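# Flip the inverted bottle upright and return it to the crate

## Task

A single bottle inside the crate is standing upside down. Invert it so it stands upright and place it back inside the crate. The task fails if the crate or the tray ends up tilted or shifted from where it was. The bottle must stay in place without the robot supporting it at the end. Anything the robot is touching at the end must not settle downward by more than about a fingernail's width once released, or the task fails.

## Robot and tools

Robot: two Doosan M1013 six-joint arms, named left_arm and right_arm, each carrying a Robotiq 2F-140 parallel gripper with a wrist camera. The names are labels only; left_arm sits on the +y side of the table. Base positions in the scene frame: left_arm at (-0.054, +0.652, 0) m, quat_wxyz (+0.999, 0, 0, -0.040); right_arm at (+0.023, -0.578, 0) m, quat_wxyz (+0.998, 0, 0, +0.068).

Scene frame: origin on the tabletop midway between the arms, +x out over the table, +z up. All printed gripper poses and velocities use this frame. end_effector_position is the point between the pads when closed. The fingers point along the gripper's +z and close along its y. Closed fingertips extend about 33 mm past that point, open ones about 9 mm, and closing pushes the tips roughly 24 mm further out, so keep clearance above surfaces. Printed hand positions can be off, more so at long reach.

Tool execute_actions, argument actions: a list holding at most one item. An empty list just reports state (with pictures). An item with rows is a motion: rows is 1 to 15 rows, steps up to 15 (default 15), each step 1/30 s; if there are fewer rows than steps, the final row repeats. An item with only steps (up to 300) is a wait with no new command. A motion needs at least 9 steps; the last 9 run after the result is returned. Optional pictures: true adds camera images.

Each row is one flat list of 18 numbers covering both arms, always all 18 even if one arm is idle: left_arm first (6 joint angles, then gripper position, force_limit, speed), then right_arm in the same 9-number layout. Joint numbers are absolute target angles in radians, in column order waist, shoulder, elbow, forearm roll, wrist pitch, wrist roll, the same form as the Joint positions line; they are not offsets. Ranges: elbow -2.792 to 2.792, all others -6.283 to 6.283. A target more than 0.010 rad beyond a range end and further out than the current angle gets the call refused (nothing is sent). Targets past the true end are clipped, reported as "joint sent to its limit".

Gripper numbers, each in [-1, 1], absolute settings: position +1 fully open (140 mm), about -0.8 pads touching, -1 closes until blocked. force_limit -1 about 14 N, 0 about 60 N, +1 about 107 N. speed -1 about 30 mm/s, 0 about 140, +1 about 250. To leave a gripper unchanged, resend its previous three numbers; a 0 is a real command. To squeeze harder while holding, raise force_limit and change position slightly (-1 to -0.98 or back).

Motion limits: joint targets are rate limited (2.09 rad/s waist and shoulder, 3.14 elbow, 3.93 wrist joints, 0.3 s ramp), with joints of one arm arriving together. The sent target stays within a lead of the measured angle (0.456 rad waist/shoulder, 0.683 elbow, 0.854 wrist joints), and targets putting the gripper over 70 mm from its measured spot are scaled back. So large moves need several calls. Between calls the arms keep heading to the last row until motion stalls or a step is HELD; the simulation runs on while you reply.

Result lines: per-arm gripper pose and velocities; Joint positions and Joint velocities (rad, rad/s); joint torques (offset, scaled, noisy); Flange force (includes held weight, noisy, "no reading" near singularities); gripper object_status: 0 moving, 1 blocked while opening, 2 blocked while closing (a grip), 3 reached target or pads met; position_measured in counts (3 open, 230 pads meet). "joint command not followed" means a clearance check altered targets; HELD marks steps where the row was not sent. MOTOR HOT warns of heating; OVER-TEMPERATURE FAULT brakes that arm.

Faults: a joint hitting its load limit (waist/shoulder 316, elbow 148, wrist joints 41.8 N m, held weight included) or an outside force of 144 N stops that arm for 10 s and drops the rest of the call. Avoid arm-to-arm collisions, hard pushes, drops, slips and slams; don't tilt or shift the crate or tray, knock anything off the table, or leave the bottle propped by the gripper. Small disturbances may tug held parts or nudge loose ones.

zoom_image: camera (cam_head_left 672x504, cam_head_right 672x504, cam_left_wrist 504x504, cam_right_wrist 504x504) and region [x0, y0, x1, y1] in pixels from the top-left, at most 504 by 504; returns a closer view of the latest image.

read_manual: optional section "licences"; returns licence texts only.

finished_scene: scene = the current scene's number; ends and grades it, irreversible. Replying without any tool call also ends things.

Each tool is called after "Emit:" as a command line: name --argument value for each argument, lists and objects as JSON in quotes; but a table of rows of numbers goes row by row, as --pt "numbers of a row", without its own name.

## Session

Emit:
execute_actions --actions '[]'

Scene clock: 0.00 s of 7600.00 s.
left_arm: end_effector_position=(+0.5676, -0.1427, +0.3082) position_measured=3 object_status=3 end_effector_quat_wxyz=(+0.310, +0.795, +0.422, -0.307) end_effector_velocity=(-0.001, -0.001, +0.001) end_effector_angular_velocity=(-0.002, +0.001, -0.002) | right_arm: end_effector_position=(+0.2526, -0.2814, +0.3700) position_measured=3 object_status=3 end_effector_quat_wxyz=(-0.205, +0.743, -0.233, -0.594) end_effector_velocity=(-0.000, -0.000, +0.000) end_effector_angular_velocity=(+0.001, +0.000, -0.000)
Joint positions: left_arm=[-0.622  0.593  1.254 -0.953  1.081  0.275] | right_arm=[0.004 0.08  2.123 0.865 2.024 2.222]
Joint velocities: left_arm=[-0.     0.    -0.001 -0.002  0.002  0.001] | right_arm=[-0.    -0.     0.001  0.     0.    -0.001]
Joint torques (N m, as the joint torque sensors report them, + toward a larger angle): no reading
Flange force (N, the push that the arm receives, along the gripper's own x y z axes): no reading

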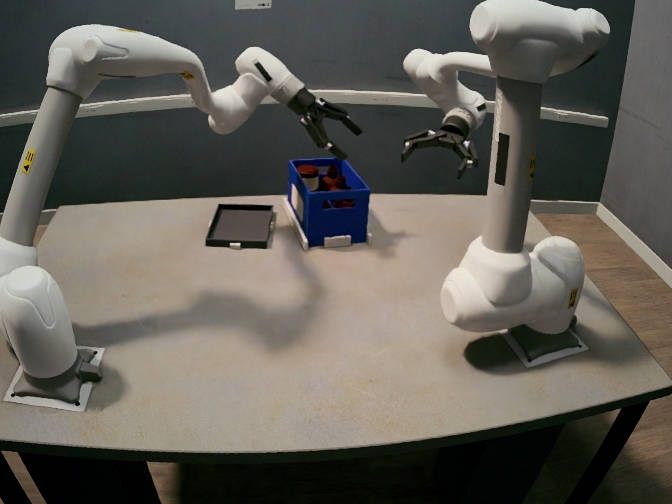

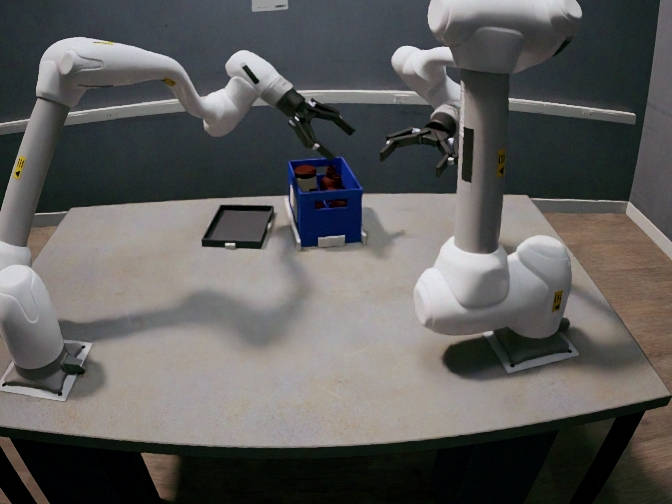

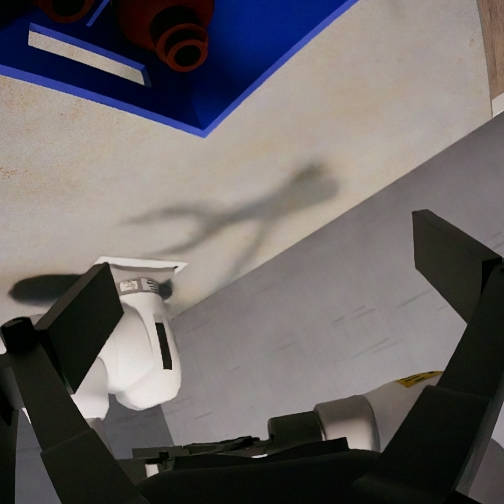

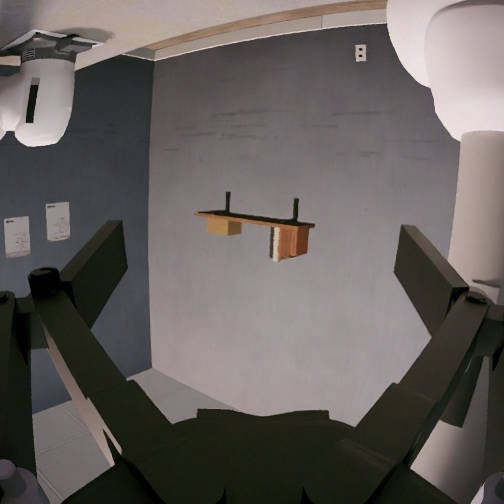

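Emit:
zoom_image --camera "cam_head_left" --region '[200, 140, 400, 260]'

Region (200, 140, 400, 260) of cam_head_left's 672x504 image, scaled by 2.520, with more detail than that image has; it fills the top 302 rows of this view, and the rest is white.

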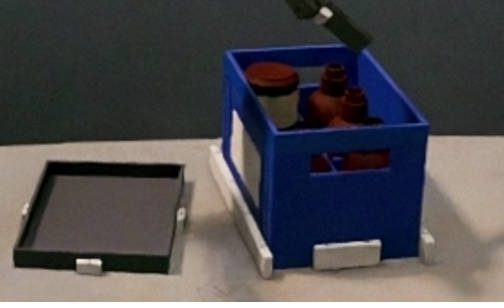

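Emit:
execute_actions --actions '[{"rows": [[-0.7824,0.6124,0.6444,0,1.8848,0.7084,1,0,0, 0.004,0.08,2.123,0.865,2.024,2.222,1,0,0]], "steps": 15}]'

Emit:
execute_actions --actions '[{"steps": 45}]' --pictures true

Scene clock: 2.93 s of 7600.00 s.
left_arm: end_effector_position=(+0.5416, -0.1371, +0.3390) position_measured=3 object_status=3 end_effector_quat_wxyz=(+0.273, +0.874, +0.306, -0.260) end_effector_velocity=(-0.198, +0.129, +0.303) end_effector_angular_velocity=(+0.894, -1.659, -2.326) | right_arm: end_effector_position=(+0.2526, -0.2814, +0.3699) position_measured=3 object_status=3 end_effector_quat_wxyz=(-0.205, +0.743, -0.233, -0.594) end_effector_velocity=(-0.000, -0.000, -0.001) end_effector_angular_velocity=(-0.002, +0.001, -0.001)
Joint positions: left_arm=[-0.654  0.597  1.133 -0.78   1.241  0.361] | right_arm=[0.004 0.08  2.123 0.865 2.024 2.222]
Joint velocities: left_arm=[-0.327  0.027 -1.223  1.793  1.59   0.854] | right_arm=[-0.    -0.     0.002 -0.001 -0.002  0.001]
Joint torques (N m, as the joint torque sensors report them, + toward a larger angle): left_arm=[  -1.04 -116.79  -45.65    2.61    0.13    0.01] | right_arm=[  1.26 -41.91 -34.39   3.74   1.88   0.51]
Flange force (N, the push that the arm receives, along the gripper's own x y z axes): left_arm=[-0.9 7.9 0.2] | right_arm=[1.8 3.5 -0.9]
Steps of this call (steps 1 to 82: nothing new was sent; steps 83 to 88: the first 6 steps of this action). Readings (joint positions | what the end effector reports):
83: left_arm=[-0.622 0.593 1.254 -0.953 1.081 0.275] | right_arm=[0.004 0.080 2.123 0.865 2.024 2.222] | left_arm position_measured=3 object_status=3 | right_arm position_measured=3 object_status=3
84: left_arm=[-0.623 0.593 1.250 -0.946 1.088 0.278] | right_arm=[0.004 0.080 2.123 0.865 2.024 2.222] | left_arm position_measured=3 object_status=3 | right_arm position_measured=3 object_status=3
86: left_arm=[-0.633 0.594 1.210 -0.890 1.140 0.307] | right_arm=[0.004 0.080 2.123 0.865 2.024 2.222] | left_arm position_measured=3 object_status=3 | right_arm position_measured=3 object_status=3
88: the state above

Scene clock: 4.43 s of 7600.00 s.
left_arm: end_effector_position=(+0.5495, -0.0001, +0.4999) position_measured=3 object_status=3 end_effector_quat_wxyz=(-0.000, +1.000, -0.000, -0.000) end_effector_velocity=(+0.000, -0.001, +0.000) end_effector_angular_velocity=(-0.002, -0.001, +0.000) | right_arm: end_effector_position=(+0.2525, -0.2814, +0.3698) position_measured=3 object_status=3 end_effector_quat_wxyz=(-0.205, +0.743, -0.233, -0.594) end_effector_velocity=(+0.000, -0.000, -0.000) end_effector_angular_velocity=(-0.001, +0.001, -0.001)
Joint positions: left_arm=[-0.782  0.612  0.644 -0.     1.885  0.708] | right_arm=[0.004 0.08  2.123 0.865 2.024 2.222]
Joint velocities: left_arm=[-0.    -0.     0.    -0.    -0.002 -0.   ] | right_arm=[-0.001 -0.     0.001 -0.    -0.     0.002]
Joint torques (N m, as the joint torque sensors report them, + toward a larger angle): left_arm=[  0.09 -99.65 -39.15   4.29   0.21   0.06] | right_arm=[  1.61 -42.35 -34.91   3.75   2.08   0.56]
Flange force (N, the push that the arm receives, along the gripper's own x y z axes): left_arm=[1.9 2.6 -1.4] | right_arm=[2.7 4.1 -1.0]
Kept back: nothing.
Steps of this call (steps 1 to 9: the last 9 steps of your previous action; steps 10 to 45: the robot went on to your last target). Readings (joint positions | what the end effector reports):
1: left_arm=[-0.664 0.598 1.093 -0.720 1.293 0.389] | right_arm=[0.004 0.080 2.123 0.865 2.024 2.222] | left_arm position_measured=3 object_status=3 | right_arm position_measured=3 object_status=3
2: left_arm=[-0.674 0.599 1.056 -0.660 1.343 0.416] | right_arm=[0.004 0.080 2.123 0.865 2.024 2.222] | left_arm position_measured=3 object_status=3 | right_arm position_measured=3 object_status=3
4: left_arm=[-0.693 0.601 0.986 -0.548 1.435 0.466] | right_arm=[0.004 0.080 2.123 0.865 2.024 2.222] | left_arm position_measured=3 object_status=3 | right_arm position_measured=3 object_status=3
8: left_arm=[-0.725 0.605 0.863 -0.351 1.597 0.553] | right_arm=[0.004 0.080 2.123 0.865 2.024 2.222] | left_arm position_measured=3 object_status=3 | right_arm position_measured=3 object_status=3
45: the state above
All arms were judged still, so your last target was given up. Only a new action makes them travel on or press farther. Fingers that are still opening or closing keep moving.

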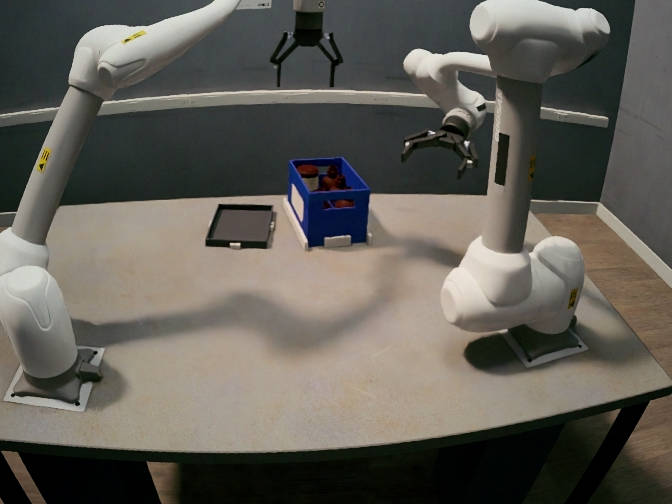

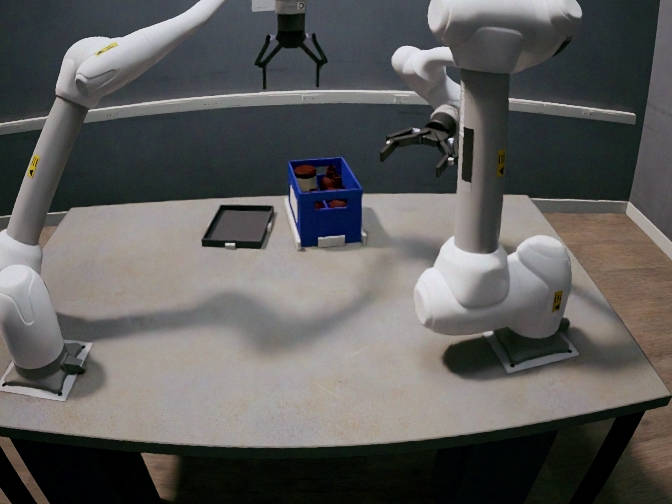

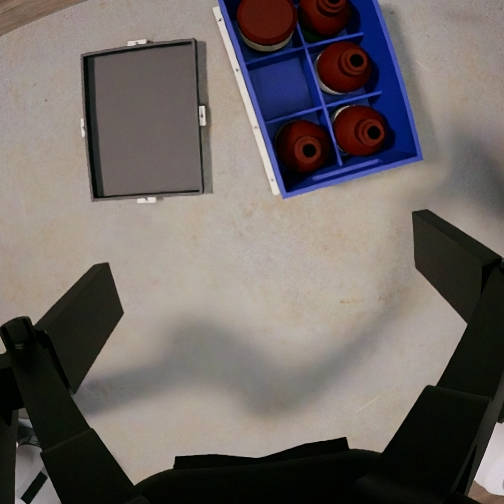

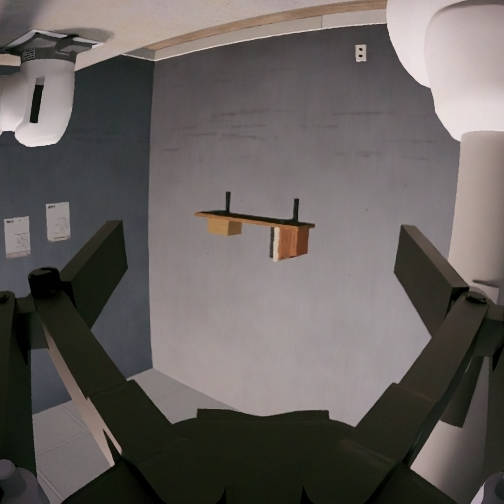

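Emit:
execute_actions --actions '[{"rows": [[-0.6676,0.8031,0.5889,0,1.7496,0.6532,1,0,0, 0.004,0.08,2.123,0.865,2.024,2.222,1,0,0]], "steps": 15}]'

Emit:
execute_actions --actions '[{"steps": 30}]' --pictures true

Scene clock: 5.93 s of 7600.00 s.
left_arm: end_effector_position=(+0.5948, -0.0050, +0.4565) position_measured=3 object_status=3 end_effector_quat_wxyz=(-0.000, +1.000, +0.025, -0.000) end_effector_velocity=(+0.299, -0.016, -0.267) end_effector_angular_velocity=(-0.021, -0.020, +0.335) | right_arm: end_effector_position=(+0.2525, -0.2814, +0.3698) position_measured=3 object_status=3 end_effector_quat_wxyz=(-0.205, +0.743, -0.233, -0.594) end_effector_velocity=(+0.000, +0.000, -0.000) end_effector_angular_velocity=(-0.000, +0.000, -0.000)
Joint positions: left_arm=[-0.749  0.67   0.628  0.     1.845  0.692] | right_arm=[0.004 0.08  2.123 0.865 2.024 2.222]
Joint velocities: left_arm=[ 0.227  0.363 -0.127  0.    -0.265 -0.108] | right_arm=[-0.     0.001 -0.    -0.    -0.001  0.   ]
Joint torques (N m, as the joint torque sensors report them, + toward a larger angle): left_arm=[   0.9  -131.09  -46.85    5.6     0.48    0.15] | right_arm=[  0.62 -41.7  -35.23   3.8    2.17   0.49]
Flange force (N, the push that the arm receives, along the gripper's own x y z axes): left_arm=[6.9 9.4 -8.8] | right_arm=[2.4 3.4 1.1]
Steps of this call (steps 1 to 39: nothing new was sent; steps 40 to 45: the first 6 steps of this action). Readings (joint positions | what the end effector reports):
40: left_arm=[-0.782 0.612 0.644 0.000 1.885 0.708] | right_arm=[0.004 0.080 2.123 0.865 2.024 2.222] | left_arm position_measured=3 object_status=3 | right_arm position_measured=3 object_status=3
41: left_arm=[-0.781 0.616 0.643 0.000 1.883 0.708] | right_arm=[0.004 0.080 2.123 0.865 2.024 2.222] | left_arm position_measured=3 object_status=3 | right_arm position_measured=3 object_status=3
43: left_arm=[-0.765 0.642 0.635 0.000 1.864 0.700] | right_arm=[0.004 0.080 2.123 0.865 2.024 2.222] | left_arm position_measured=3 object_status=3 | right_arm position_measured=3 object_status=3
45: the state above

Scene clock: 6.93 s of 7600.00 s.
left_arm: end_effector_position=(+0.6995, -0.0001, +0.3500) position_measured=3 object_status=3 end_effector_quat_wxyz=(+0.000, +0.996, +0.085, +0.000) end_effector_velocity=(+0.001, -0.001, +0.001) end_effector_angular_velocity=(-0.002, -0.002, -0.000) | right_arm: end_effector_position=(+0.2525, -0.2814, +0.3698) position_measured=3 object_status=3 end_effector_quat_wxyz=(-0.205, +0.743, -0.233, -0.594) end_effector_velocity=(+0.000, -0.000, +0.000) end_effector_angular_velocity=(-0.002, -0.000, -0.001)
Joint positions: left_arm=[-0.668  0.803  0.589  0.     1.75   0.653] | right_arm=[0.004 0.08  2.123 0.865 2.024 2.222]
Joint velocities: left_arm=[-0.     0.    -0.002  0.    -0.002  0.   ] | right_arm=[-0.    -0.001 -0.    -0.    -0.     0.002]
Joint torques (N m, as the joint torque sensors report them, + toward a larger angle): left_arm=[   0.29 -116.68  -40.47    4.17    0.15    0.13] | right_arm=[  1.75 -41.92 -34.9    3.8    2.04   0.55]
Flange force (N, the push that the arm receives, along the gripper's own x y z axes): left_arm=no reading | right_arm=[2.0 4.9 -1.0]
Kept back: nothing.
Steps of this call (steps 1 to 9: the last 9 steps of your previous action; steps 10 to 30: the robot went on to your last target). Readings (joint positions | what the end effector reports):
1: left_arm=[-0.741 0.682 0.624 0.000 1.836 0.688] | right_arm=[0.004 0.080 2.123 0.865 2.024 2.222] | left_arm position_measured=3 object_status=3 | right_arm position_measured=3 object_status=3
2: left_arm=[-0.733 0.695 0.620 0.000 1.827 0.685] | right_arm=[0.004 0.080 2.123 0.865 2.024 2.222] | left_arm position_measured=3 object_status=3 | right_arm position_measured=3 object_status=3
4: left_arm=[-0.718 0.721 0.613 0.000 1.808 0.677] | right_arm=[0.004 0.080 2.123 0.865 2.024 2.222] | left_arm position_measured=3 object_status=3 | right_arm position_measured=3 object_status=3
8: left_arm=[-0.687 0.771 0.598 0.000 1.772 0.662] | right_arm=[0.004 0.080 2.123 0.865 2.024 2.222] | left_arm position_measured=3 object_status=3 | right_arm position_measured=3 object_status=3
30: the state above
All arms were judged still, so your last target was given up. Only a new action makes them travel on or press farther. Fingers that are still opening or closing keep moving.

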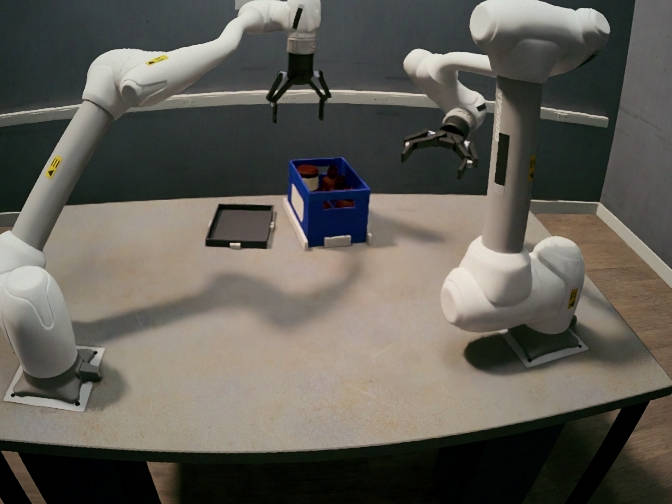

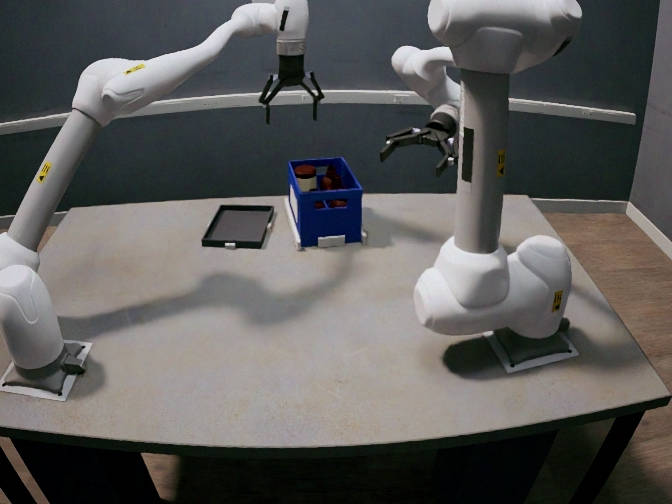

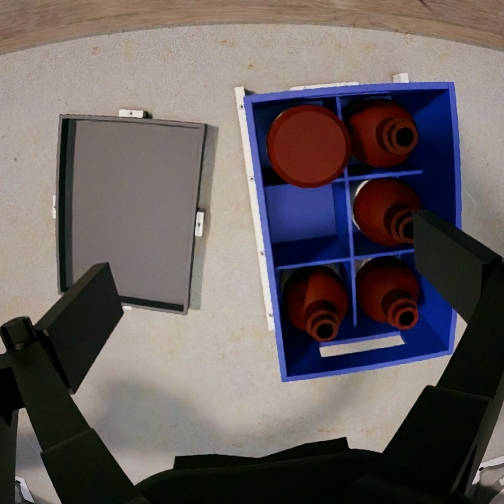

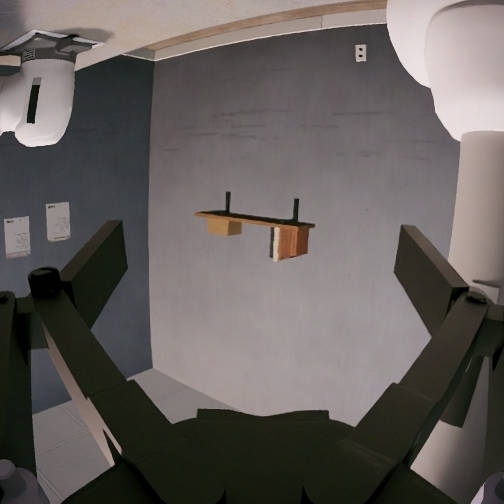

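Emit:
execute_actions --actions '[{"rows": [[-0.1249,0.1386,2.1476,-1.7063,1.4166,0.726,1,0,0, 0.004,0.08,2.123,0.865,2.024,2.222,1,0,0]], "steps": 15}]'

Emit:
execute_actions --actions '[{"steps": 20}]'

Emit:
execute_actions --actions '[{"rows": [[-0.1249,0.1386,2.1476,-1.7063,1.4166,0.726,1,0,0, 0.4727,0.5499,1.108,0,1.4837,1.2745,0.25,0,0]], "steps": 15}]'

Emit:
execute_actions --actions '[{"steps": 50}]' --pictures true

Scene clock: 13.17 s of 7600.00 s.
left_arm: end_effector_position=(+0.6974, +0.0417, +0.3667) position_measured=3 object_status=3 end_effector_quat_wxyz=(+0.061, +0.991, +0.110, -0.048) end_effector_velocity=(-0.032, +0.371, +0.181) end_effector_angular_velocity=(-1.117, +0.670, +0.514) | right_arm: end_effector_position=(+0.2525, -0.2814, +0.3698) position_measured=3 object_status=3 end_effector_quat_wxyz=(-0.205, +0.743, -0.233, -0.594) end_effector_velocity=(+0.000, +0.000, +0.000) end_effector_angular_velocity=(+0.000, -0.000, -0.001)
Joint positions: left_arm=[-0.585  0.72   0.713 -0.156  1.69   0.666] | right_arm=[0.004 0.08  2.123 0.865 2.024 2.222]
Joint velocities: left_arm=[ 0.721 -0.716  1.038 -1.296 -0.474  0.103] | right_arm=[-0. -0. -0.  0. -0.  0.]
Joint torques (N m, as the joint torque sensors report them, + toward a larger angle): left_arm=[-36.93 -92.47 -37.02   2.53  -0.37   0.45] | right_arm=[  1.33 -42.03 -35.03   3.87   2.1    0.58]
Flange force (N, the push that the arm receives, along the gripper's own x y z axes): left_arm=[-0.7 -8.1 -3.4] | right_arm=[2.6 4.3 -0.3]
Steps of this call (steps 1 to 90: nothing new was sent; then 3.03 s passed at rest; steps 91 to 96: the first 6 steps of this action). Readings (joint positions | what the end effector reports):
91: left_arm=[-0.667 0.803 0.589 -0.000 1.750 0.653] | right_arm=[0.004 0.080 2.123 0.865 2.024 2.222] | left_arm position_measured=3 object_status=3 | right_arm position_measured=3 object_status=3
92: left_arm=[-0.664 0.800 0.595 -0.008 1.747 0.653] | right_arm=[0.004 0.080 2.123 0.865 2.024 2.222] | left_arm position_measured=3 object_status=3 | right_arm position_measured=3 object_status=3
94: left_arm=[-0.635 0.771 0.639 -0.063 1.725 0.658] | right_arm=[0.004 0.080 2.123 0.865 2.024 2.222] | left_arm position_measured=3 object_status=3 | right_arm position_measured=3 object_status=3
96: the state above

Scene clock: 13.83 s of 7600.00 s.
left_arm: end_effector_position=(+0.5441, +0.1688, +0.4700) position_measured=3 object_status=3 end_effector_quat_wxyz=(+0.402, +0.790, +0.304, -0.350) end_effector_velocity=(-0.282, +0.125, -0.034) end_effector_angular_velocity=(-1.172, +1.425, +0.905) | right_arm: end_effector_position=(+0.2525, -0.2814, +0.3698) position_measured=3 object_status=3 end_effector_quat_wxyz=(-0.205, +0.743, -0.233, -0.594) end_effector_velocity=(-0.001, +0.000, -0.000) end_effector_angular_velocity=(-0.001, +0.002, +0.000)
Joint positions: left_arm=[-0.247  0.303  1.504 -1.131  1.488  0.71 ] | right_arm=[0.004 0.08  2.123 0.865 2.024 2.222]
Joint velocities: left_arm=[ 0.355 -0.478  1.58  -1.656 -0.208  0.045] | right_arm=[ 0.    -0.     0.002  0.    -0.     0.001]
Joint torques (N m, as the joint torque sensors report them, + toward a larger angle): left_arm=[ -5.01 -63.04 -37.    -0.59   0.33  -0.11] | right_arm=[  1.79 -41.73 -34.77   3.77   2.05   0.49]
Flange force (N, the push that the arm receives, along the gripper's own x y z axes): left_arm=[-0.3 0.4 1.5] | right_arm=[1.9 4.7 -0.9]
Kept back: nothing.
Steps of this call (steps 1 to 9: the last 9 steps of your previous action; steps 10 to 20: the robot went on to your last target). Readings (joint positions | what the end effector reports):
1: left_arm=[-0.562 0.697 0.747 -0.198 1.675 0.669] | right_arm=[0.004 0.080 2.123 0.865 2.024 2.222] | left_arm position_measured=3 object_status=3 | right_arm position_measured=3 object_status=3
2: left_arm=[-0.540 0.676 0.780 -0.239 1.661 0.672] | right_arm=[0.004 0.080 2.123 0.865 2.024 2.222] | left_arm position_measured=3 object_status=3 | right_arm position_measured=3 object_status=3
4: left_arm=[-0.499 0.633 0.845 -0.320 1.637 0.678] | right_arm=[0.004 0.080 2.123 0.865 2.024 2.222] | left_arm position_measured=3 object_status=3 | right_arm position_measured=3 object_status=3
8: left_arm=[-0.425 0.543 0.979 -0.488 1.594 0.687] | right_arm=[0.004 0.080 2.123 0.865 2.024 2.222] | left_arm position_measured=3 object_status=3 | right_arm position_measured=3 object_status=3
20: the state above

Scene clock: 14.03 s of 7600.00 s.
left_arm: end_effector_position=(+0.4952, +0.1983, +0.4438) position_measured=3 object_status=3 end_effector_quat_wxyz=(+0.455, +0.668, +0.391, -0.439) end_effector_velocity=(-0.207, +0.170, -0.151) end_effector_angular_velocity=(-0.740, +1.239, +0.940) | right_arm: end_effector_position=(+0.2913, -0.2736, +0.3290) position_measured=37 object_status=0 end_effector_quat_wxyz=(-0.179, +0.810, -0.167, -0.533) end_effector_velocity=(+0.305, +0.064, -0.276) end_effector_angular_velocity=(-0.024, -1.316, +1.041)
Joint positions: left_arm=[-0.189  0.225  1.803 -1.404  1.454  0.718] | right_arm=[0.074 0.15  2.018 0.735 1.942 2.09 ]
Joint velocities: left_arm=[ 0.263 -0.356  1.412 -1.238 -0.155  0.034] | right_arm=[ 0.494  0.494 -0.765 -0.9   -0.559 -0.955]
Joint torques (N m, as the joint torque sensors report them, + toward a larger angle): left_arm=[  0.21 -63.68 -35.83  -1.63   0.28   0.2 ] | right_arm=[ -0.53 -56.51 -33.66   4.32   2.15   0.61]
Flange force (N, the push that the arm receives, along the gripper's own x y z axes): left_arm=[0.5 3.9 1.3] | right_arm=[1.2 5.6 1.2]
Steps of this call (steps 1 to 6: the first 6 steps of this action). Readings (joint positions | what the end effector reports):
1: left_arm=[-0.235 0.288 1.557 -1.184 1.482 0.712] | right_arm=[0.004 0.080 2.123 0.865 2.024 2.222] | left_arm position_measured=3 object_status=3 | right_arm position_measured=3 object_status=0
2: left_arm=[-0.225 0.274 1.608 -1.231 1.476 0.713] | right_arm=[0.008 0.083 2.118 0.858 2.019 2.215] | left_arm position_measured=3 object_status=3 | right_arm position_measured=6 object_status=0
4: left_arm=[-0.207 0.249 1.706 -1.319 1.465 0.715] | right_arm=[0.037 0.112 2.074 0.803 1.985 2.160] | left_arm position_measured=3 object_status=3 | right_arm position_measured=21 object_status=0
6: the state above

Scene clock: 15.70 s of 7600.00 s.
left_arm: end_effector_position=(+0.4496, +0.2499, +0.3999) position_measured=3 object_status=3 end_effector_quat_wxyz=(+0.500, +0.500, +0.500, -0.500) end_effector_velocity=(+0.000, +0.000, -0.000) end_effector_angular_velocity=(+0.001, -0.000, -0.000) | right_arm: end_effector_position=(+0.7262, -0.0465, +0.2999) position_measured=98 object_status=3 end_effector_quat_wxyz=(-0.000, +0.899, +0.437, -0.000) end_effector_velocity=(+0.001, +0.000, +0.002) end_effector_angular_velocity=(+0.002, -0.003, +0.001)
Joint positions: left_arm=[-0.125  0.139  2.148 -1.706  1.417  0.726] | right_arm=[0.473 0.55  1.108 0.    1.484 1.275]
Joint velocities: left_arm=[ 0.     0.001 -0.     0.001 -0.     0.   ] | right_arm=[ 0.    -0.001 -0.002 -0.001 -0.001 -0.001]
Joint torques (N m, as the joint torque sensors report them, + toward a larger angle): left_arm=[ -0.53 -42.91 -28.72  -2.53   1.75   0.04] | right_arm=[  0.52 -96.4  -42.04   4.29   0.15   0.6 ]
Flange force (N, the push that the arm receives, along the gripper's own x y z axes): left_arm=[-1.1 0.4 -1.2] | right_arm=[-1.0 1.2 0.8]
Kept back: nothing.
Steps of this call (steps 1 to 9: the last 9 steps of your previous action; steps 10 to 50: the robot went on to your last target). Readings (joint positions | what the end effector reports):
1: left_arm=[-0.180 0.213 1.850 -1.445 1.449 0.719] | right_arm=[0.090 0.166 1.993 0.705 1.924 2.058] | left_arm position_measured=3 object_status=3 | right_arm position_measured=44 object_status=0
2: left_arm=[-0.171 0.201 1.897 -1.487 1.444 0.720] | right_arm=[0.105 0.181 1.967 0.678 1.906 2.027] | left_arm position_measured=3 object_status=3 | right_arm position_measured=52 object_status=0
4: left_arm=[-0.155 0.178 1.989 -1.567 1.434 0.722] | right_arm=[0.133 0.209 1.916 0.625 1.874 1.969] | left_arm position_measured=3 object_status=3 | right_arm position_measured=67 object_status=0
8: left_arm=[-0.130 0.146 2.119 -1.681 1.420 0.725] | right_arm=[0.184 0.261 1.813 0.531 1.815 1.864] | left_arm position_measured=3 object_status=3 | right_arm position_measured=96 object_status=0
50: the state above

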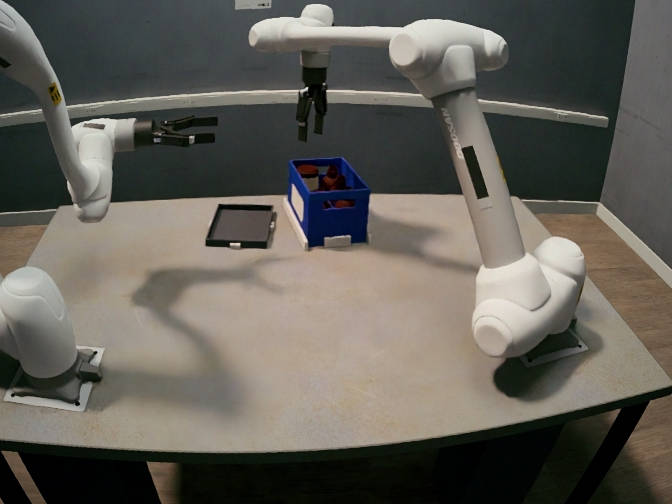

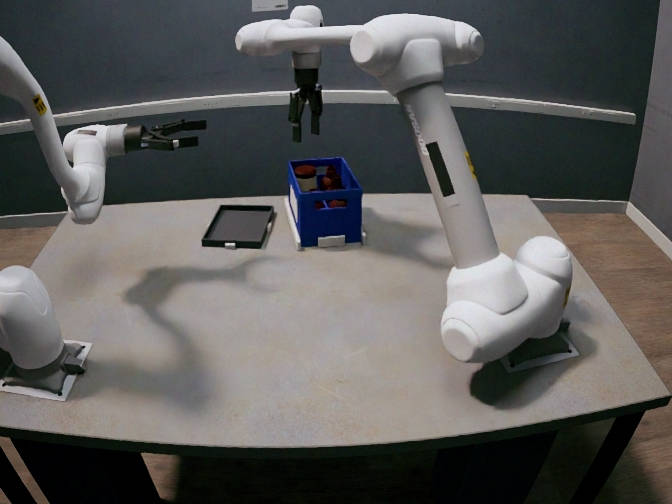

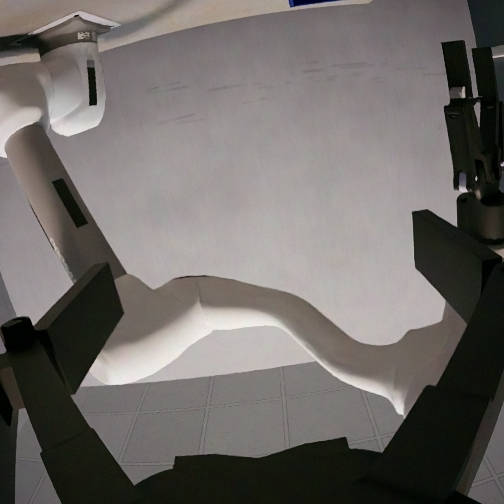

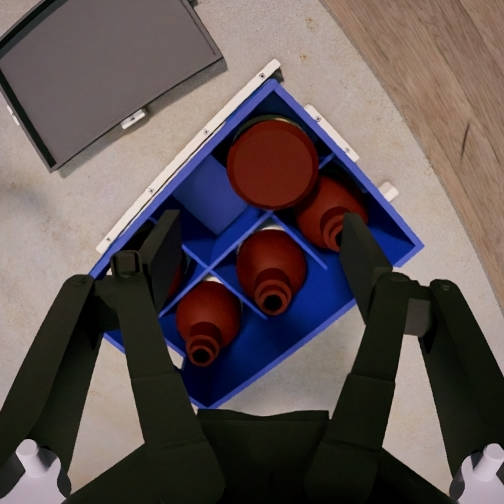

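Emit:
execute_actions --actions '[{"rows": [[-0.1249,0.1386,2.1476,-1.7063,1.4166,0.726,1,0,0, 0.4677,0.5808,1.1669,0,1.394,1.2696,0.25,0,0]], "steps": 15}]'

Emit:
execute_actions --actions '[{"steps": 18}]' --pictures true

Scene clock: 17.07 s of 7600.00 s.
left_arm: end_effector_position=(+0.4496, +0.2499, +0.3999) position_measured=3 object_status=3 end_effector_quat_wxyz=(+0.500, +0.500, +0.500, -0.500) end_effector_velocity=(-0.000, +0.000, +0.000) end_effector_angular_velocity=(-0.001, +0.001, +0.000) | right_arm: end_effector_position=(+0.7351, -0.0445, +0.2487) position_measured=98 object_status=3 end_effector_quat_wxyz=(+0.000, +0.899, +0.437, -0.001) end_effector_velocity=(+0.026, +0.002, -0.142) end_effector_angular_velocity=(+0.010, -0.014, -0.001)
Joint positions: left_arm=[-0.125  0.139  2.148 -1.706  1.417  0.726] | right_arm=[ 0.469  0.577  1.158 -0.     1.408  1.27 ]
Joint velocities: left_arm=[ 0.    -0.     0.001 -0.001  0.001  0.   ] | right_arm=[-0.015  0.07   0.145  0.    -0.231 -0.013]
Joint torques (N m, as the joint torque sensors report them, + toward a larger angle): left_arm=[  0.33 -44.04 -28.6   -2.45   1.77   0.  ] | right_arm=[   4.83 -130.04  -56.55    5.76    0.28    0.41]
Flange force (N, the push that the arm receives, along the gripper's own x y z axes): left_arm=[0.0 1.7 0.8] | right_arm=[-4.0 0.6 1.5]
Steps of this call (steps 1 to 15: the robot went on to your last target; steps 16 to 35: nothing new was sent; steps 36 to 41: the first 6 steps of this action). Readings (joint positions | what the end effector reports):
36: left_arm=[-0.125 0.139 2.148 -1.706 1.417 0.726] | right_arm=[0.473 0.550 1.108 -0.000 1.483 1.274] | left_arm position_measured=3 object_status=3 | right_arm position_measured=98 object_status=3
37: left_arm=[-0.125 0.139 2.148 -1.706 1.417 0.726] | right_arm=[0.473 0.552 1.111 -0.000 1.476 1.274] | left_arm position_measured=3 object_status=3 | right_arm position_measured=98 object_status=3
39: left_arm=[-0.125 0.139 2.148 -1.706 1.417 0.726] | right_arm=[0.471 0.567 1.139 -0.000 1.435 1.272] | left_arm position_measured=3 object_status=3 | right_arm position_measured=98 object_status=3
41: the state above

Scene clock: 17.67 s of 7600.00 s.
left_arm: end_effector_position=(+0.4496, +0.2499, +0.3999) position_measured=3 object_status=3 end_effector_quat_wxyz=(+0.500, +0.500, +0.500, -0.500) end_effector_velocity=(-0.000, +0.000, -0.001) end_effector_angular_velocity=(-0.000, +0.001, +0.001) | right_arm: end_effector_position=(+0.7367, -0.0445, +0.2399) position_measured=98 object_status=3 end_effector_quat_wxyz=(+0.000, +0.899, +0.437, -0.000) end_effector_velocity=(-0.000, -0.000, -0.001) end_effector_angular_velocity=(-0.001, +0.001, -0.001)
Joint positions: left_arm=[-0.125  0.139  2.148 -1.706  1.417  0.726] | right_arm=[ 0.468  0.581  1.167 -0.     1.394  1.27 ]
Joint velocities: left_arm=[ 0.     0.     0.001 -0.001 -0.     0.001] | right_arm=[-0.     0.     0.001 -0.    -0.     0.001]
Joint torques (N m, as the joint torque sensors report them, + toward a larger angle): left_arm=[  0.5  -43.99 -29.03  -2.42   1.69   0.08] | right_arm=[  1.11 -98.38 -42.01   4.38   0.09   0.35]
Flange force (N, the push that the arm receives, along the gripper's own x y z axes): left_arm=[0.5 0.8 1.1] | right_arm=[-2.3 1.2 1.8]
Kept back: nothing.
Steps of this call (steps 1 to 9: the last 9 steps of your previous action; steps 10 to 18: the robot went on to your last target). Readings (joint positions | what the end effector reports):
1: left_arm=[-0.125 0.139 2.148 -1.706 1.417 0.726] | right_arm=[0.468 0.578 1.161 -0.000 1.403 1.270] | left_arm position_measured=3 object_status=3 | right_arm position_measured=98 object_status=3
2: left_arm=[-0.125 0.139 2.148 -1.706 1.417 0.726] | right_arm=[0.468 0.579 1.163 -0.000 1.399 1.270] | left_arm position_measured=3 object_status=3 | right_arm position_measured=98 object_status=3
4: left_arm=[-0.125 0.139 2.148 -1.706 1.417 0.726] | right_arm=[0.468 0.580 1.165 -0.000 1.396 1.270] | left_arm position_measured=3 object_status=3 | right_arm position_measured=98 object_status=3
8: left_arm=[-0.125 0.139 2.148 -1.706 1.417 0.726] | right_arm=[0.468 0.581 1.167 -0.000 1.394 1.270] | left_arm position_measured=3 object_status=3 | right_arm position_measured=98 object_status=3
18: the state above

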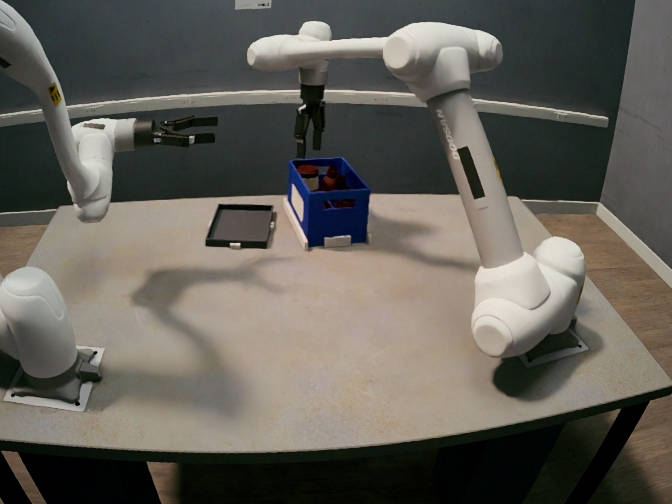

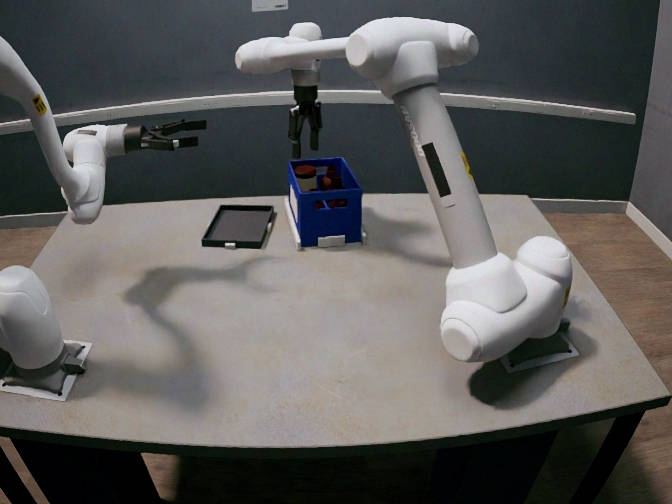

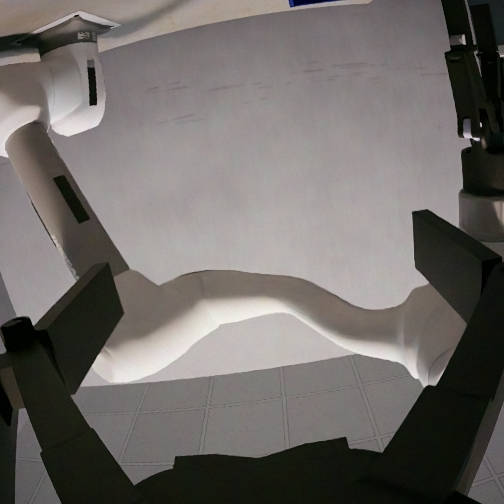

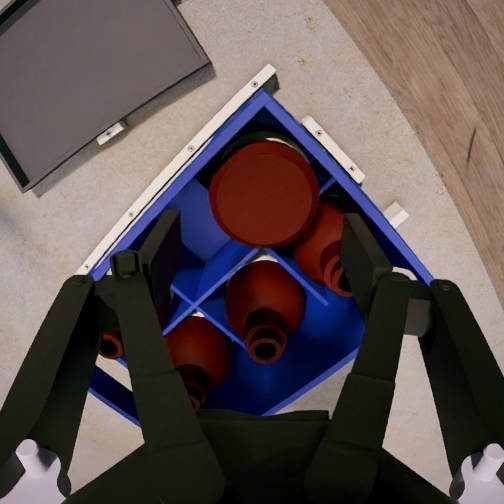

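Emit:
execute_actions --actions '[{"rows": [[-0.1249,0.1386,2.1476,-1.7063,1.4166,0.726,1,0,0, 0.4677,0.5912,1.2047,0,1.3457,1.2696,0.17,0,0]], "steps": 15}]'

Emit:
execute_actions --actions '[{"steps": 15}]' --pictures true

Scene clock: 19.10 s of 7600.00 s.
left_arm: end_effector_position=(+0.4496, +0.2499, +0.3999) position_measured=3 object_status=3 end_effector_quat_wxyz=(+0.500, +0.500, +0.500, -0.500) end_effector_velocity=(+0.001, +0.000, +0.001) end_effector_angular_velocity=(+0.001, -0.002, +0.001) | right_arm: end_effector_position=(+0.7367, -0.0445, +0.2139) position_measured=108 object_status=0 end_effector_quat_wxyz=(-0.000, +0.899, +0.437, -0.000) end_effector_velocity=(+0.002, +0.001, -0.048) end_effector_angular_velocity=(+0.007, -0.012, -0.000)
Joint positions: left_arm=[-0.125  0.139  2.148 -1.706  1.417  0.726] | right_arm=[0.468 0.59  1.2   0.    1.353 1.27 ]
Joint velocities: left_arm=[ 0.    -0.    -0.002  0.001 -0.001 -0.   ] | right_arm=[-0.     0.014  0.065 -0.001 -0.093 -0.   ]
Joint torques (N m, as the joint torque sensors report them, + toward a larger angle): left_arm=[  0.55 -43.7  -28.58  -2.39   1.71   0.06] | right_arm=[   1.44 -105.29  -47.28    4.66   -0.09    0.57]
Flange force (N, the push that the arm receives, along the gripper's own x y z axes): left_arm=[-0.7 1.6 1.2] | right_arm=[-8.2 -0.1 2.3]
Steps of this call (steps 1 to 15: the robot went on to your last target; steps 16 to 37: nothing new was sent; steps 38 to 43: the first 6 steps of this action). Readings (joint positions | what the end effector reports):
38: left_arm=[-0.125 0.139 2.148 -1.706 1.417 0.726] | right_arm=[0.468 0.581 1.167 0.000 1.394 1.270] | left_arm position_measured=3 object_status=3 | right_arm position_measured=98 object_status=0
39: left_arm=[-0.125 0.139 2.148 -1.706 1.417 0.726] | right_arm=[0.468 0.582 1.172 0.000 1.387 1.270] | left_arm position_measured=3 object_status=3 | right_arm position_measured=101 object_status=0
41: left_arm=[-0.125 0.139 2.148 -1.706 1.417 0.726] | right_arm=[0.468 0.588 1.191 0.000 1.363 1.270] | left_arm position_measured=3 object_status=3 | right_arm position_measured=108 object_status=0
43: the state above

Scene clock: 19.60 s of 7600.00 s.
left_arm: end_effector_position=(+0.4496, +0.2499, +0.3999) position_measured=3 object_status=3 end_effector_quat_wxyz=(+0.500, +0.500, +0.500, -0.500) end_effector_velocity=(-0.000, -0.000, -0.001) end_effector_angular_velocity=(+0.001, +0.001, -0.001) | right_arm: end_effector_position=(+0.7367, -0.0445, +0.2100) position_measured=108 object_status=3 end_effector_quat_wxyz=(-0.000, +0.899, +0.437, -0.000) end_effector_velocity=(+0.000, -0.001, -0.000) end_effector_angular_velocity=(-0.001, +0.000, -0.000)
Joint positions: left_arm=[-0.125  0.139  2.148 -1.706  1.417  0.726] | right_arm=[0.468 0.591 1.205 0.    1.346 1.27 ]
Joint velocities: left_arm=[-0.     0.001  0.     0.001 -0.    -0.   ] | right_arm=[-0.    -0.     0.001 -0.001 -0.    -0.   ]
Joint torques (N m, as the joint torque sensors report them, + toward a larger angle): left_arm=[ -0.28 -42.98 -28.8   -2.48   1.67   0.03] | right_arm=[  1.74 -99.39 -42.04   4.32   0.14   0.52]
Flange force (N, the push that the arm receives, along the gripper's own x y z axes): left_arm=[-0.9 0.2 -0.7] | right_arm=[-3.5 1.7 1.7]
Kept back: nothing.
Steps of this call (steps 1 to 9: the last 9 steps of your previous action; steps 10 to 15: the robot went on to your last target). Readings (joint positions | what the end effector reports):
1: left_arm=[-0.125 0.139 2.148 -1.706 1.417 0.726] | right_arm=[0.468 0.590 1.201 0.000 1.350 1.270] | left_arm position_measured=3 object_status=3 | right_arm position_measured=108 object_status=0
2: left_arm=[-0.125 0.139 2.148 -1.706 1.417 0.726] | right_arm=[0.468 0.591 1.202 0.000 1.349 1.270] | left_arm position_measured=3 object_status=3 | right_arm position_measured=108 object_status=0
4: left_arm=[-0.125 0.139 2.148 -1.706 1.417 0.726] | right_arm=[0.468 0.591 1.204 0.000 1.347 1.270] | left_arm position_measured=3 object_status=3 | right_arm position_measured=108 object_status=0
8: left_arm=[-0.125 0.139 2.148 -1.706 1.417 0.726] | right_arm=[0.468 0.591 1.204 0.000 1.346 1.270] | left_arm position_measured=3 object_status=3 | right_arm position_measured=108 object_status=3
15: the state above
All arms were judged still, so your last target was given up. Only a new action makes them travel on or press farther. Fingers that are still opening or closing keep moving.

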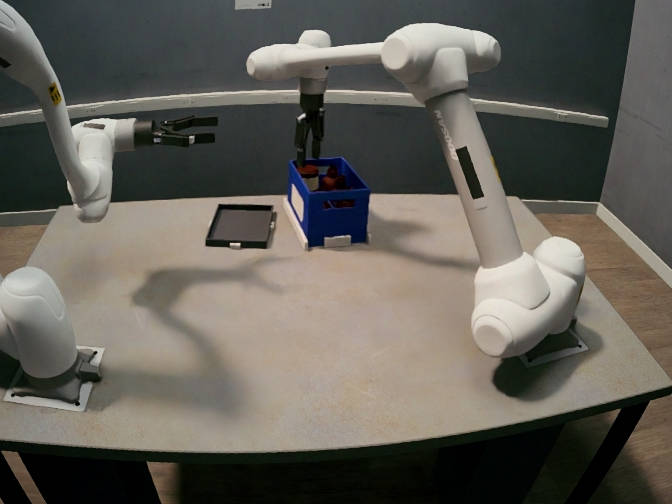

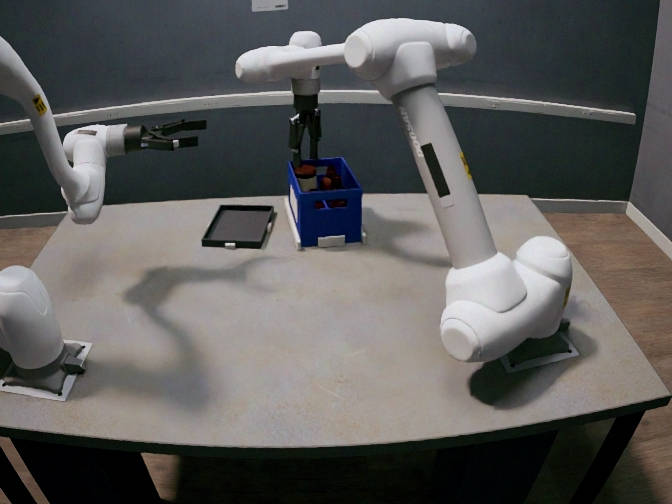

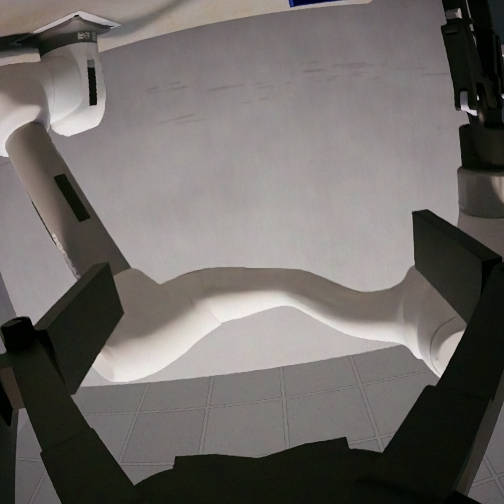

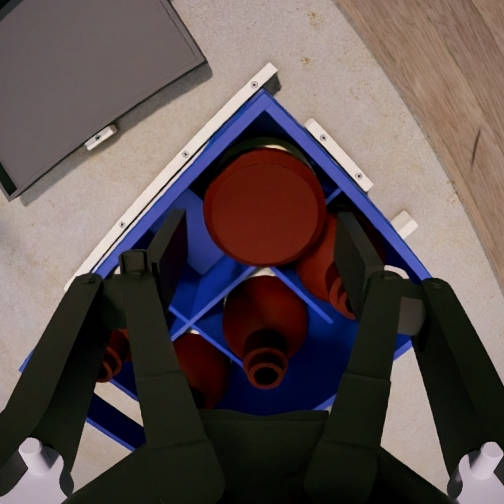

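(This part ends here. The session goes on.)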